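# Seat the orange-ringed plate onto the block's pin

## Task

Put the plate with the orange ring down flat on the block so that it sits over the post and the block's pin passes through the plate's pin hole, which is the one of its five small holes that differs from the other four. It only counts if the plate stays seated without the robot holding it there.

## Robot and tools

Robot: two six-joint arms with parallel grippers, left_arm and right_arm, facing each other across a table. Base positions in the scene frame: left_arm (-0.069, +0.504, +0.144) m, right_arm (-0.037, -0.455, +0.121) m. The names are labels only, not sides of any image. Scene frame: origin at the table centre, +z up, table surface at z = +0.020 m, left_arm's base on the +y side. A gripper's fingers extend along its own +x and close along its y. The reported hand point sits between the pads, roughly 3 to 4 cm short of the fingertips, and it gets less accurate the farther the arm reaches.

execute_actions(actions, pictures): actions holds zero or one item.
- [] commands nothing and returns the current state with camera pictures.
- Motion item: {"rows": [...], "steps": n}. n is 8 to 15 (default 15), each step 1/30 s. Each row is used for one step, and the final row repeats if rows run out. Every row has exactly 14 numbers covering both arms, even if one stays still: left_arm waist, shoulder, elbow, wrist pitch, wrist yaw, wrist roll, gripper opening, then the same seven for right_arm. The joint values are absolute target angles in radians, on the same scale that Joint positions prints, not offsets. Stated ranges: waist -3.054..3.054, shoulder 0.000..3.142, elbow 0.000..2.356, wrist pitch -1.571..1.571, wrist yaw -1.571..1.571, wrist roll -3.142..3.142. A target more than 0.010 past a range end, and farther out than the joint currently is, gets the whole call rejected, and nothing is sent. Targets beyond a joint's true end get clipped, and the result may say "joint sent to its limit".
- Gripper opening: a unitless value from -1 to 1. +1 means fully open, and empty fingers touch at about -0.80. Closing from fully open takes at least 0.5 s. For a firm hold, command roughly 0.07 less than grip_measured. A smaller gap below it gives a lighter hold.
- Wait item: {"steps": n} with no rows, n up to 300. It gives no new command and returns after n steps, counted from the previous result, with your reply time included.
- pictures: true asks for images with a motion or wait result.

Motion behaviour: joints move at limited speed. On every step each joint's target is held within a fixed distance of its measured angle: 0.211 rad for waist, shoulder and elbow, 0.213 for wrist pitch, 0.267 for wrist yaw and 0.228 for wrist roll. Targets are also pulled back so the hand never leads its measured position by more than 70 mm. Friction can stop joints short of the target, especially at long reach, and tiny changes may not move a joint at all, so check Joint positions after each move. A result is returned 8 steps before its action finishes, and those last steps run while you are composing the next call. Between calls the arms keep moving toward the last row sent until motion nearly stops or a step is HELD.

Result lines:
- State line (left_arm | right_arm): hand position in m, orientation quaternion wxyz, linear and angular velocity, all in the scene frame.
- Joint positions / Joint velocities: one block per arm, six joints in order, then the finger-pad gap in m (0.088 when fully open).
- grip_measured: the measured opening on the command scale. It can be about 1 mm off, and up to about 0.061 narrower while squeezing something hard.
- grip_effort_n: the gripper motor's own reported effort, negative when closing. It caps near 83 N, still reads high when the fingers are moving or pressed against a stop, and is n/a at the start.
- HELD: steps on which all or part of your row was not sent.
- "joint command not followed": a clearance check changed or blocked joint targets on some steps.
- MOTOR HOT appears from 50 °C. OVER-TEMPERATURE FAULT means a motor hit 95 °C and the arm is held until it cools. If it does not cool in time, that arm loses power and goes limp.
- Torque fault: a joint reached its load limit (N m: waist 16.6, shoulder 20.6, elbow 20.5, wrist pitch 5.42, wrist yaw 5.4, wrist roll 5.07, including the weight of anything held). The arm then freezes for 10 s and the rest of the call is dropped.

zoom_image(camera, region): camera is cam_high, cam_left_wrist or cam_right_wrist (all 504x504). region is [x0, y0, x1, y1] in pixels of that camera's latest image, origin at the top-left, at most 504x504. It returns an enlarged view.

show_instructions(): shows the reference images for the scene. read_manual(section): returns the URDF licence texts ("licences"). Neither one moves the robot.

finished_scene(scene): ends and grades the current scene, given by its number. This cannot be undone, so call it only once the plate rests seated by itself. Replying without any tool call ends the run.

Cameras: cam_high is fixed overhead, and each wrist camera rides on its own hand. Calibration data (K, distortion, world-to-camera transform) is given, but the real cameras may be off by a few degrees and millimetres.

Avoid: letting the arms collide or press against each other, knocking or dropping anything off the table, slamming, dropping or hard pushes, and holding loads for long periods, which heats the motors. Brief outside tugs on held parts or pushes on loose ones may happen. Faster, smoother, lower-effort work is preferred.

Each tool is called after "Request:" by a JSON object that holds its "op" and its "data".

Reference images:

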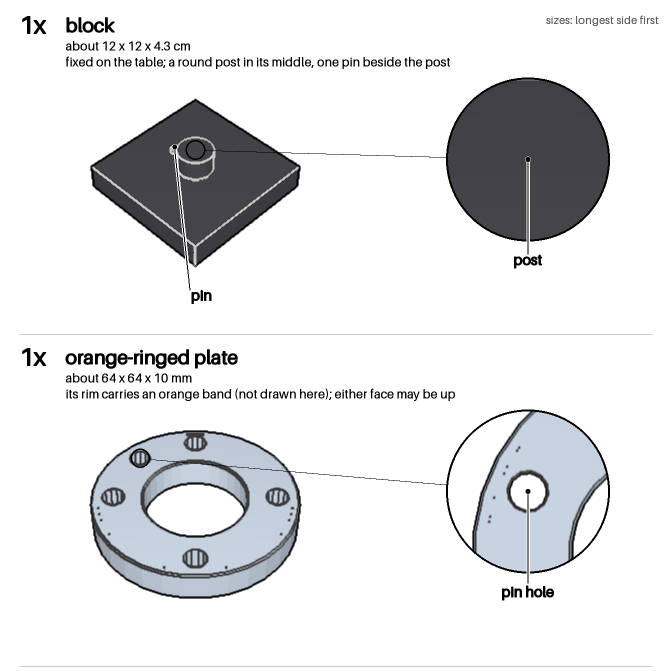

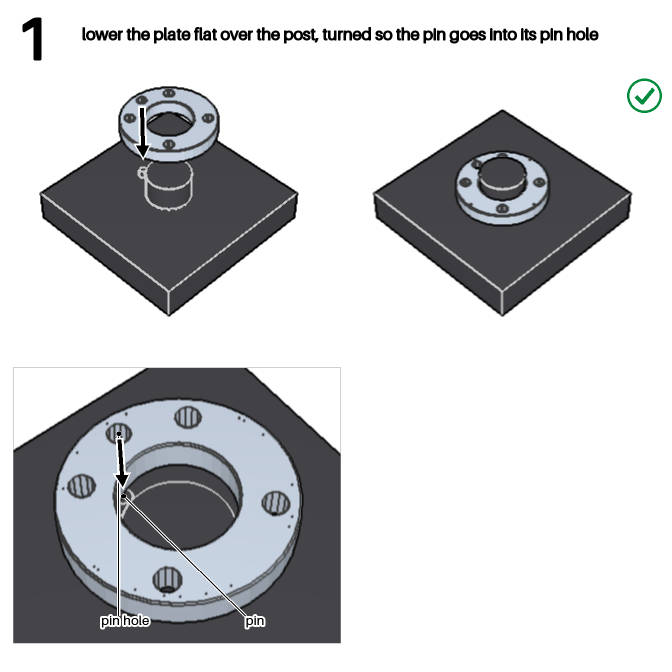

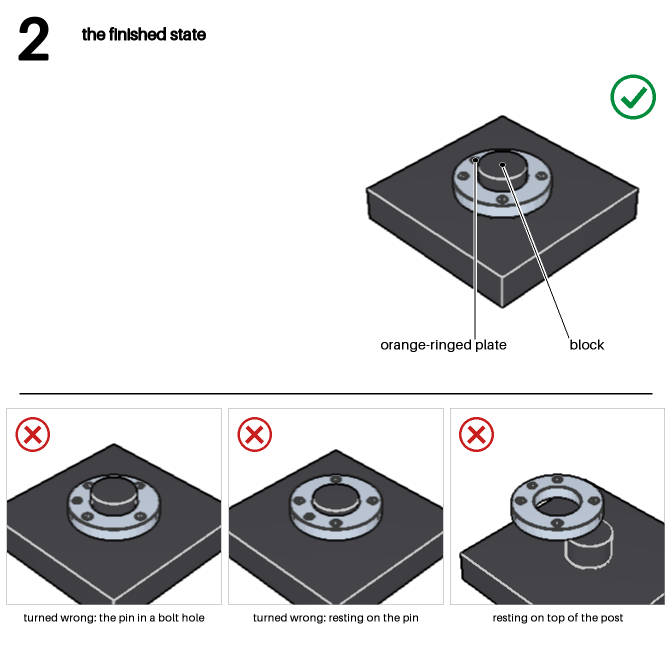

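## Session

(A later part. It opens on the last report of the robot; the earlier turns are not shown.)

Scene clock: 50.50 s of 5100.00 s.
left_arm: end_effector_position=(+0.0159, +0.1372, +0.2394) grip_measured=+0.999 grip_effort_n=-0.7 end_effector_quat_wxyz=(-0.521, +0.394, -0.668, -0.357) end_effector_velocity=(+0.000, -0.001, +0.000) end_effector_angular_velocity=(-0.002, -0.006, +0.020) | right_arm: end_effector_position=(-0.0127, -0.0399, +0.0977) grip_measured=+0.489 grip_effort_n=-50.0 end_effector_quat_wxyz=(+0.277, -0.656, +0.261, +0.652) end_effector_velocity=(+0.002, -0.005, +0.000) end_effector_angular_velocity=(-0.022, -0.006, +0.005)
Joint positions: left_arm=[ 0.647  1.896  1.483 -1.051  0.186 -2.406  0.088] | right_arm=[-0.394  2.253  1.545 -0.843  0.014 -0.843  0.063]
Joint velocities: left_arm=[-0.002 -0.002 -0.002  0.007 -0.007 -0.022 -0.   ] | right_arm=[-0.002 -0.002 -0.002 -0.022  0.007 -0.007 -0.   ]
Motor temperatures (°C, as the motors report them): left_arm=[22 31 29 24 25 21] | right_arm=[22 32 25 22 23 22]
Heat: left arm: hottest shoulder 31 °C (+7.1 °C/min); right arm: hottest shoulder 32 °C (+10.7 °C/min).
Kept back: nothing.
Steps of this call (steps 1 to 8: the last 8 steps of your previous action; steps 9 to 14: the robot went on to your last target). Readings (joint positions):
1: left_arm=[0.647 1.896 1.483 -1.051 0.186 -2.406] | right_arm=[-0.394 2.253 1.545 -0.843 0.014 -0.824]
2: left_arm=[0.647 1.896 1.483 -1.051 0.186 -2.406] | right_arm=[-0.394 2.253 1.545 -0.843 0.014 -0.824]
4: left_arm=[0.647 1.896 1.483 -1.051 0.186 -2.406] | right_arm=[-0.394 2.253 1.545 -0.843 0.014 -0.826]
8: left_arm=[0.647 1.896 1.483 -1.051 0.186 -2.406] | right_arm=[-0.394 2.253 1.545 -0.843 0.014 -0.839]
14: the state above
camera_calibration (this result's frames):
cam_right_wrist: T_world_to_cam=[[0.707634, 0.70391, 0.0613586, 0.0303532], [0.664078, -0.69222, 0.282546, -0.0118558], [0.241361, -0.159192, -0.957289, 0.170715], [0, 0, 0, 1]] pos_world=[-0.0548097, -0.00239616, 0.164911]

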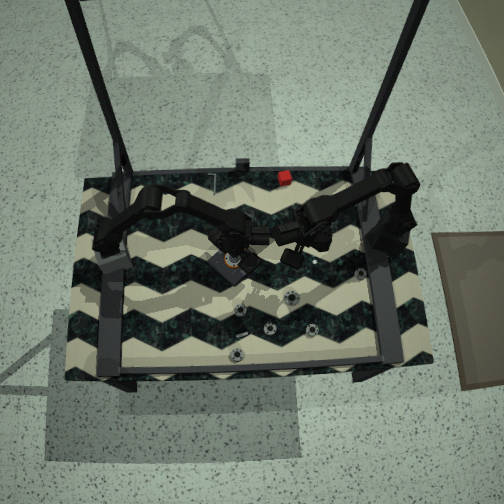

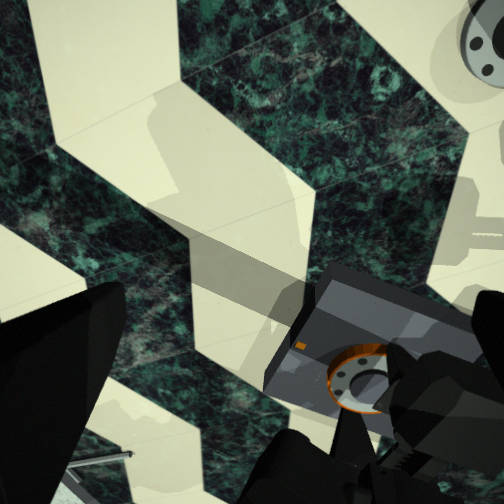

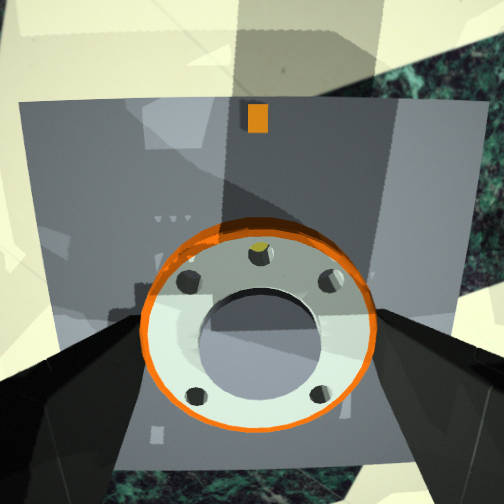

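Request:
{"op": "execute_actions", "data": {"actions": [{"rows":[[0.647,1.896,1.483,-1.051,0.186,-2.406,1,-0.394,2.253,1.545,-0.843,0.014,-0.843,0.50],[0.647,1.896,1.483,-1.051,0.186,-2.406,1,-0.394,2.253,1.545,-0.843,0.014,-0.843,0.51],[0.647,1.896,1.483,-1.051,0.186,-2.406,1,-0.394,2.253,1.545,-0.843,0.014,-0.843,0.52],[0.647,1.896,1.483,-1.051,0.186,-2.406,1,-0.394,2.253,1.545,-0.843,0.014,-0.843,0.53],[0.647,1.896,1.483,-1.051,0.186,-2.406,1,-0.394,2.253,1.545,-0.843,0.014,-0.843,0.55]],"steps":10}]}}

Request:
{"op": "execute_actions", "data": {"actions": [{"steps":14}], "pictures": true}}

Request:
{"op": "zoom_image", "data": {"camera": "cam_right_wrist", "region": [110, 170, 410, 450]}}

Scene clock: 51.20 s of 5100.00 s.
left_arm: end_effector_position=(+0.0159, +0.1372, +0.2394) grip_measured=+0.999 grip_effort_n=-0.7 end_effector_quat_wxyz=(-0.521, +0.394, -0.668, -0.357) end_effector_velocity=(+0.000, +0.006, -0.000) end_effector_angular_velocity=(+0.024, +0.001, +0.010) | right_arm: end_effector_position=(-0.0127, -0.0399, +0.0977) grip_measured=+0.495 grip_effort_n=-10.0 end_effector_quat_wxyz=(+0.277, -0.656, +0.261, +0.652) end_effector_velocity=(-0.001, -0.005, +0.000) end_effector_angular_velocity=(-0.021, +0.023, +0.000)
Joint positions: left_arm=[ 0.647  1.896  1.483 -1.051  0.186 -2.406  0.088] | right_arm=[-0.394  2.253  1.545 -0.843  0.014 -0.843  0.063]
Joint velocities: left_arm=[ 0.002 -0.002 -0.002 -0.022 -0.007 -0.007 -0.   ] | right_arm=[-0.007 -0.002 -0.002 -0.022 -0.022 -0.007  0.008]
Motor temperatures (°C, as the motors report them): left_arm=[22 32 29 24 25 21] | right_arm=[22 32 25 22 23 22]
Heat: left arm: hottest shoulder 32 °C (+8.2 °C/min); right arm: hottest shoulder 32 °C (+10.5 °C/min).
Steps of this call (steps 1 to 19: the robot went on to your last target; steps 20 to 21: the first 2 steps of this action). Readings (joint positions):
20: left_arm=[0.647 1.896 1.483 -1.051 0.186 -2.406] | right_arm=[-0.394 2.253 1.545 -0.843 0.014 -0.843]
21: the state above

Scene clock: 51.67 s of 5100.00 s.
left_arm: end_effector_position=(+0.0159, +0.1372, +0.2394) grip_measured=+0.999 grip_effort_n=-1.2 end_effector_quat_wxyz=(-0.521, +0.394, -0.668, -0.357) end_effector_velocity=(+0.001, -0.004, +0.001) end_effector_angular_velocity=(-0.020, -0.015, -0.009) | right_arm: end_effector_position=(-0.0127, -0.0399, +0.0977) grip_measured=+0.547 grip_effort_n=15.6 end_effector_quat_wxyz=(+0.277, -0.656, +0.261, +0.652) end_effector_velocity=(+0.002, -0.002, +0.000) end_effector_angular_velocity=(-0.007, +0.008, +0.000)
Joint positions: left_arm=[ 0.647  1.896  1.483 -1.051  0.186 -2.406  0.088] | right_arm=[-0.394  2.253  1.545 -0.843  0.014 -0.843  0.066]
Joint velocities: left_arm=[-0.002 -0.002 -0.002  0.022 -0.007  0.007  0.   ] | right_arm=[-0.007 -0.002 -0.002 -0.007 -0.007 -0.007  0.001]
Motor temperatures (°C, as the motors report them): left_arm=[22 32 29 24 25 21] | right_arm=[22 32 25 22 23 22]
Heat: left arm: hottest shoulder 32 °C (+8.1 °C/min); right arm: hottest shoulder 32 °C (+10.5 °C/min).
Kept back: nothing.
Steps of this call (steps 1 to 8: the last 8 steps of your previous action; steps 9 to 14: the robot went on to your last target). Readings (joint positions):
1: left_arm=[0.647 1.896 1.483 -1.051 0.186 -2.406] | right_arm=[-0.394 2.253 1.545 -0.843 0.014 -0.843]
2: left_arm=[0.647 1.896 1.483 -1.051 0.186 -2.406] | right_arm=[-0.394 2.253 1.545 -0.843 0.014 -0.843]
4: left_arm=[0.647 1.896 1.483 -1.051 0.186 -2.406] | right_arm=[-0.394 2.253 1.545 -0.843 0.014 -0.843]
8: left_arm=[0.647 1.896 1.483 -1.051 0.186 -2.406] | right_arm=[-0.394 2.253 1.545 -0.843 0.014 -0.843]
14: the state above
camera_calibration (this result's frames):
cam_right_wrist: T_world_to_cam=[[0.707365, 0.70418, 0.0613597, 0.0303604], [0.66434, -0.691965, 0.282555, -0.0118431], [0.241428, -0.159106, -0.957287, 0.170719], [0, 0, 0, 1]] pos_world=[-0.0548245, -0.00241183, 0.164911]

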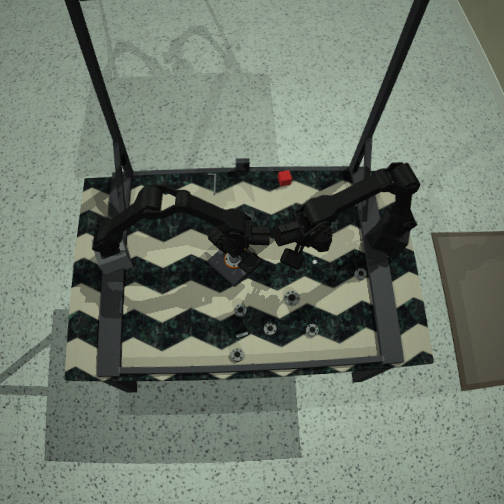

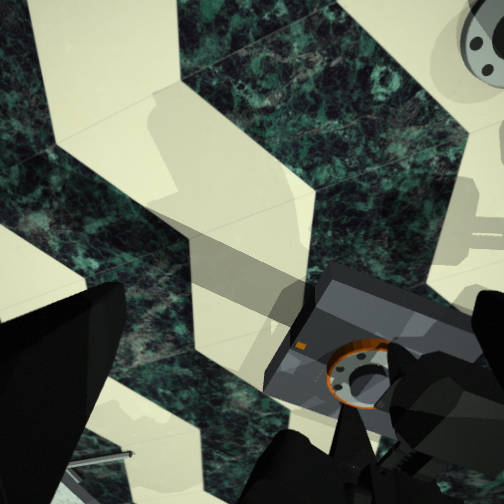

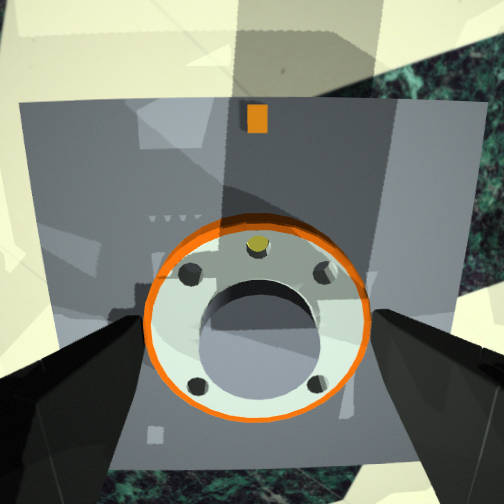

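Region (110, 170, 410, 450) of cam_right_wrist's 504x504 image, scaled by 1.680, with more detail than that image has; it fills the top 470 rows of this view, and the rest is white.

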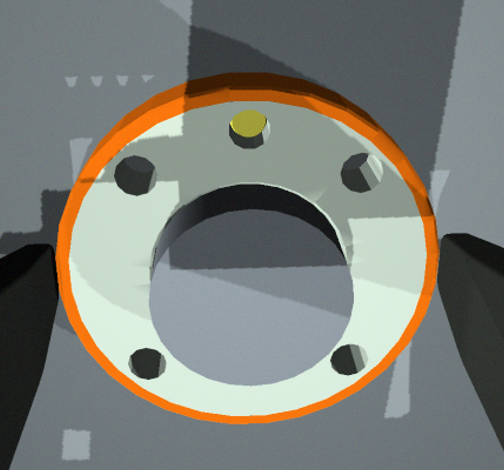

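Request:
{"op": "execute_actions", "data": {"actions": [{"rows":[[0.647,1.896,1.483,-1.051,0.186,-2.406,1,-0.394,2.253,1.545,-0.843,0.014,-0.843,0.7],[0.647,1.896,1.483,-1.051,0.186,-2.406,1,-0.394,2.245,1.552,-0.843,0.014,-0.843,0.8],[0.647,1.896,1.483,-1.051,0.186,-2.406,1,-0.394,2.235,1.56,-0.855,0.014,-0.843,0.8],[0.647,1.896,1.483,-1.051,0.186,-2.406,1,-0.394,2.225,1.57,-0.875,0.014,-0.843,0.8],[0.647,1.896,1.483,-1.051,0.186,-2.406,1,-0.394,2.215,1.58,-0.895,0.014,-0.843,0.8],[0.647,1.896,1.483,-1.051,0.186,-2.406,1,-0.394,2.205,1.59,-0.915,0.014,-0.843,0.8],[0.647,1.896,1.483,-1.051,0.186,-2.406,1,-0.394,2.20,1.595,-0.93,0.014,-0.843,0.8]],"steps":10}]}}

Request:
{"op": "execute_actions", "data": {"actions": [{"steps":12}], "pictures": true}}

Request:
{"op": "zoom_image", "data": {"camera": "cam_left_wrist", "region": [260, 280, 460, 450]}}

Scene clock: 52.40 s of 5100.00 s.
left_arm: end_effector_position=(+0.0159, +0.1372, +0.2394) grip_measured=+0.999 grip_effort_n=-0.7 end_effector_quat_wxyz=(-0.521, +0.394, -0.668, -0.357) end_effector_velocity=(-0.000, +0.001, +0.001) end_effector_angular_velocity=(+0.003, -0.007, -0.009) | right_arm: end_effector_position=(-0.0127, -0.0399, +0.0977) grip_measured=+0.627 grip_effort_n=15.1 end_effector_quat_wxyz=(+0.277, -0.656, +0.261, +0.652) end_effector_velocity=(+0.004, -0.003, +0.003) end_effector_angular_velocity=(-0.013, -0.007, -0.000)
Joint positions: left_arm=[ 0.647  1.896  1.483 -1.051  0.186 -2.406  0.088] | right_arm=[-0.394  2.253  1.545 -0.843  0.014 -0.843  0.07 ]
Joint velocities: left_arm=[-0.002 -0.002  0.002 -0.007 -0.007  0.007 -0.   ] | right_arm=[-0.007 -0.007  0.002 -0.022  0.007 -0.007  0.092]
Motor temperatures (°C, as the motors report them): left_arm=[22 32 29 24 25 21] | right_arm=[22 32 25 22 23 22]
Heat: left arm: hottest shoulder 32 °C (+8.0 °C/min); right arm: hottest shoulder 32 °C (+10.3 °C/min).
Steps of this call (steps 1 to 15: the robot went on to your last target; steps 16 to 20: nothing new was sent; steps 21 to 22: the first 2 steps of this action). Readings (joint positions):
21: left_arm=[0.647 1.896 1.483 -1.051 0.186 -2.406] | right_arm=[-0.394 2.253 1.545 -0.843 0.014 -0.843]
22: the state above

Scene clock: 52.80 s of 5100.00 s.
left_arm: end_effector_position=(+0.0159, +0.1372, +0.2394) grip_measured=+0.999 grip_effort_n=-0.7 end_effector_quat_wxyz=(-0.521, +0.394, -0.668, -0.357) end_effector_velocity=(+0.001, +0.003, -0.000) end_effector_angular_velocity=(+0.010, -0.004, +0.010) | right_arm: end_effector_position=(-0.0126, -0.0376, +0.1275) grip_measured=+0.795 grip_effort_n=15.6 end_effector_quat_wxyz=(+0.282, -0.654, +0.256, +0.653) end_effector_velocity=(+0.002, -0.001, +0.013) end_effector_angular_velocity=(+0.003, +0.007, +0.000)
Joint positions: left_arm=[ 0.647  1.896  1.483 -1.051  0.186 -2.406  0.088] | right_arm=[-0.394  2.202  1.588 -0.922  0.014 -0.843  0.078]
Joint velocities: left_arm=[ 0.002 -0.002 -0.002 -0.007 -0.007 -0.007 -0.   ] | right_arm=[-0.007 -0.022  0.017 -0.037 -0.007 -0.007  0.001]
Motor temperatures (°C, as the motors report them): left_arm=[22 32 29 24 25 21] | right_arm=[22 33 25 22 23 22]
Heat: left arm: hottest shoulder 32 °C (+8.0 °C/min); right arm: hottest shoulder 33 °C (+11.4 °C/min).
Kept back: nothing.
Steps of this call (steps 1 to 8: the last 8 steps of your previous action; steps 9 to 12: the robot went on to your last target). Readings (joint positions):
1: left_arm=[0.647 1.896 1.483 -1.051 0.186 -2.406] | right_arm=[-0.394 2.253 1.545 -0.843 0.014 -0.843]
2: left_arm=[0.647 1.896 1.483 -1.051 0.186 -2.406] | right_arm=[-0.394 2.251 1.547 -0.848 0.014 -0.843]
4: left_arm=[0.647 1.896 1.483 -1.051 0.186 -2.406] | right_arm=[-0.394 2.245 1.555 -0.875 0.014 -0.843]
8: left_arm=[0.647 1.896 1.483 -1.051 0.186 -2.406] | right_arm=[-0.394 2.218 1.577 -0.914 0.014 -0.843]
12: the state above
camera_calibration (this result's frames):
cam_right_wrist: T_world_to_cam=[[0.707314, 0.703214, 0.0720871, 0.0254236], [0.664127, -0.695986, 0.273016, -0.0176923], [0.242161, -0.145233, -0.959305, 0.200372], [0, 0, 0, 1]] pos_world=[-0.0547548, -0.00109117, 0.195216]

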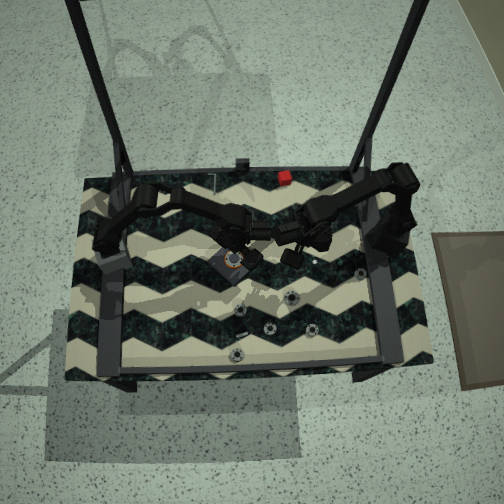

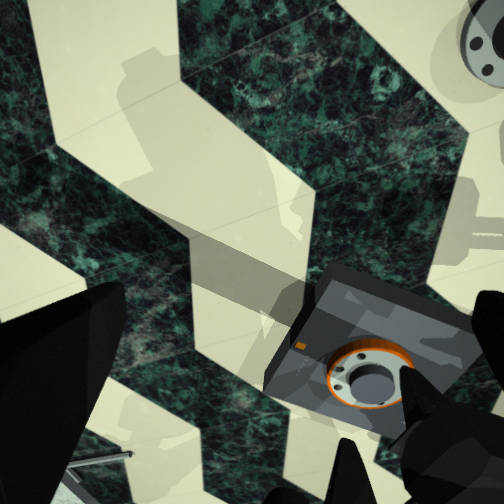

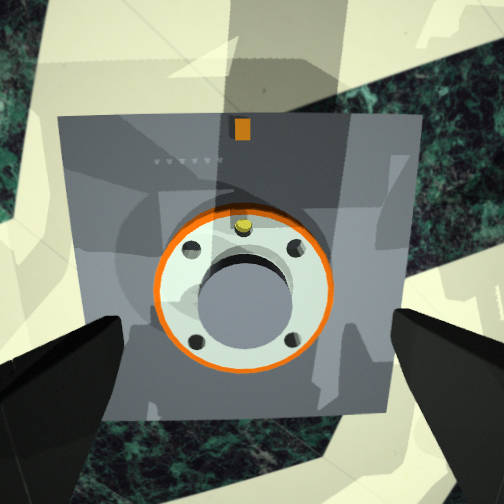

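Region (260, 280, 460, 450) of cam_left_wrist's 504x504 image, scaled by 2.520, with more detail than that image has; it fills the top 428 rows of this view, and the rest is white.

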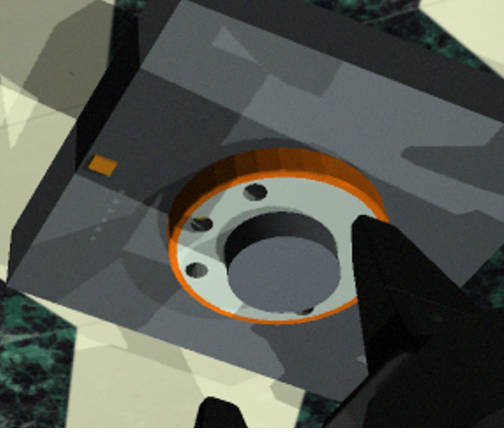

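Request:
{"op": "finished_scene", "data": {"scene": 1}}

The scene is finished: the task was done.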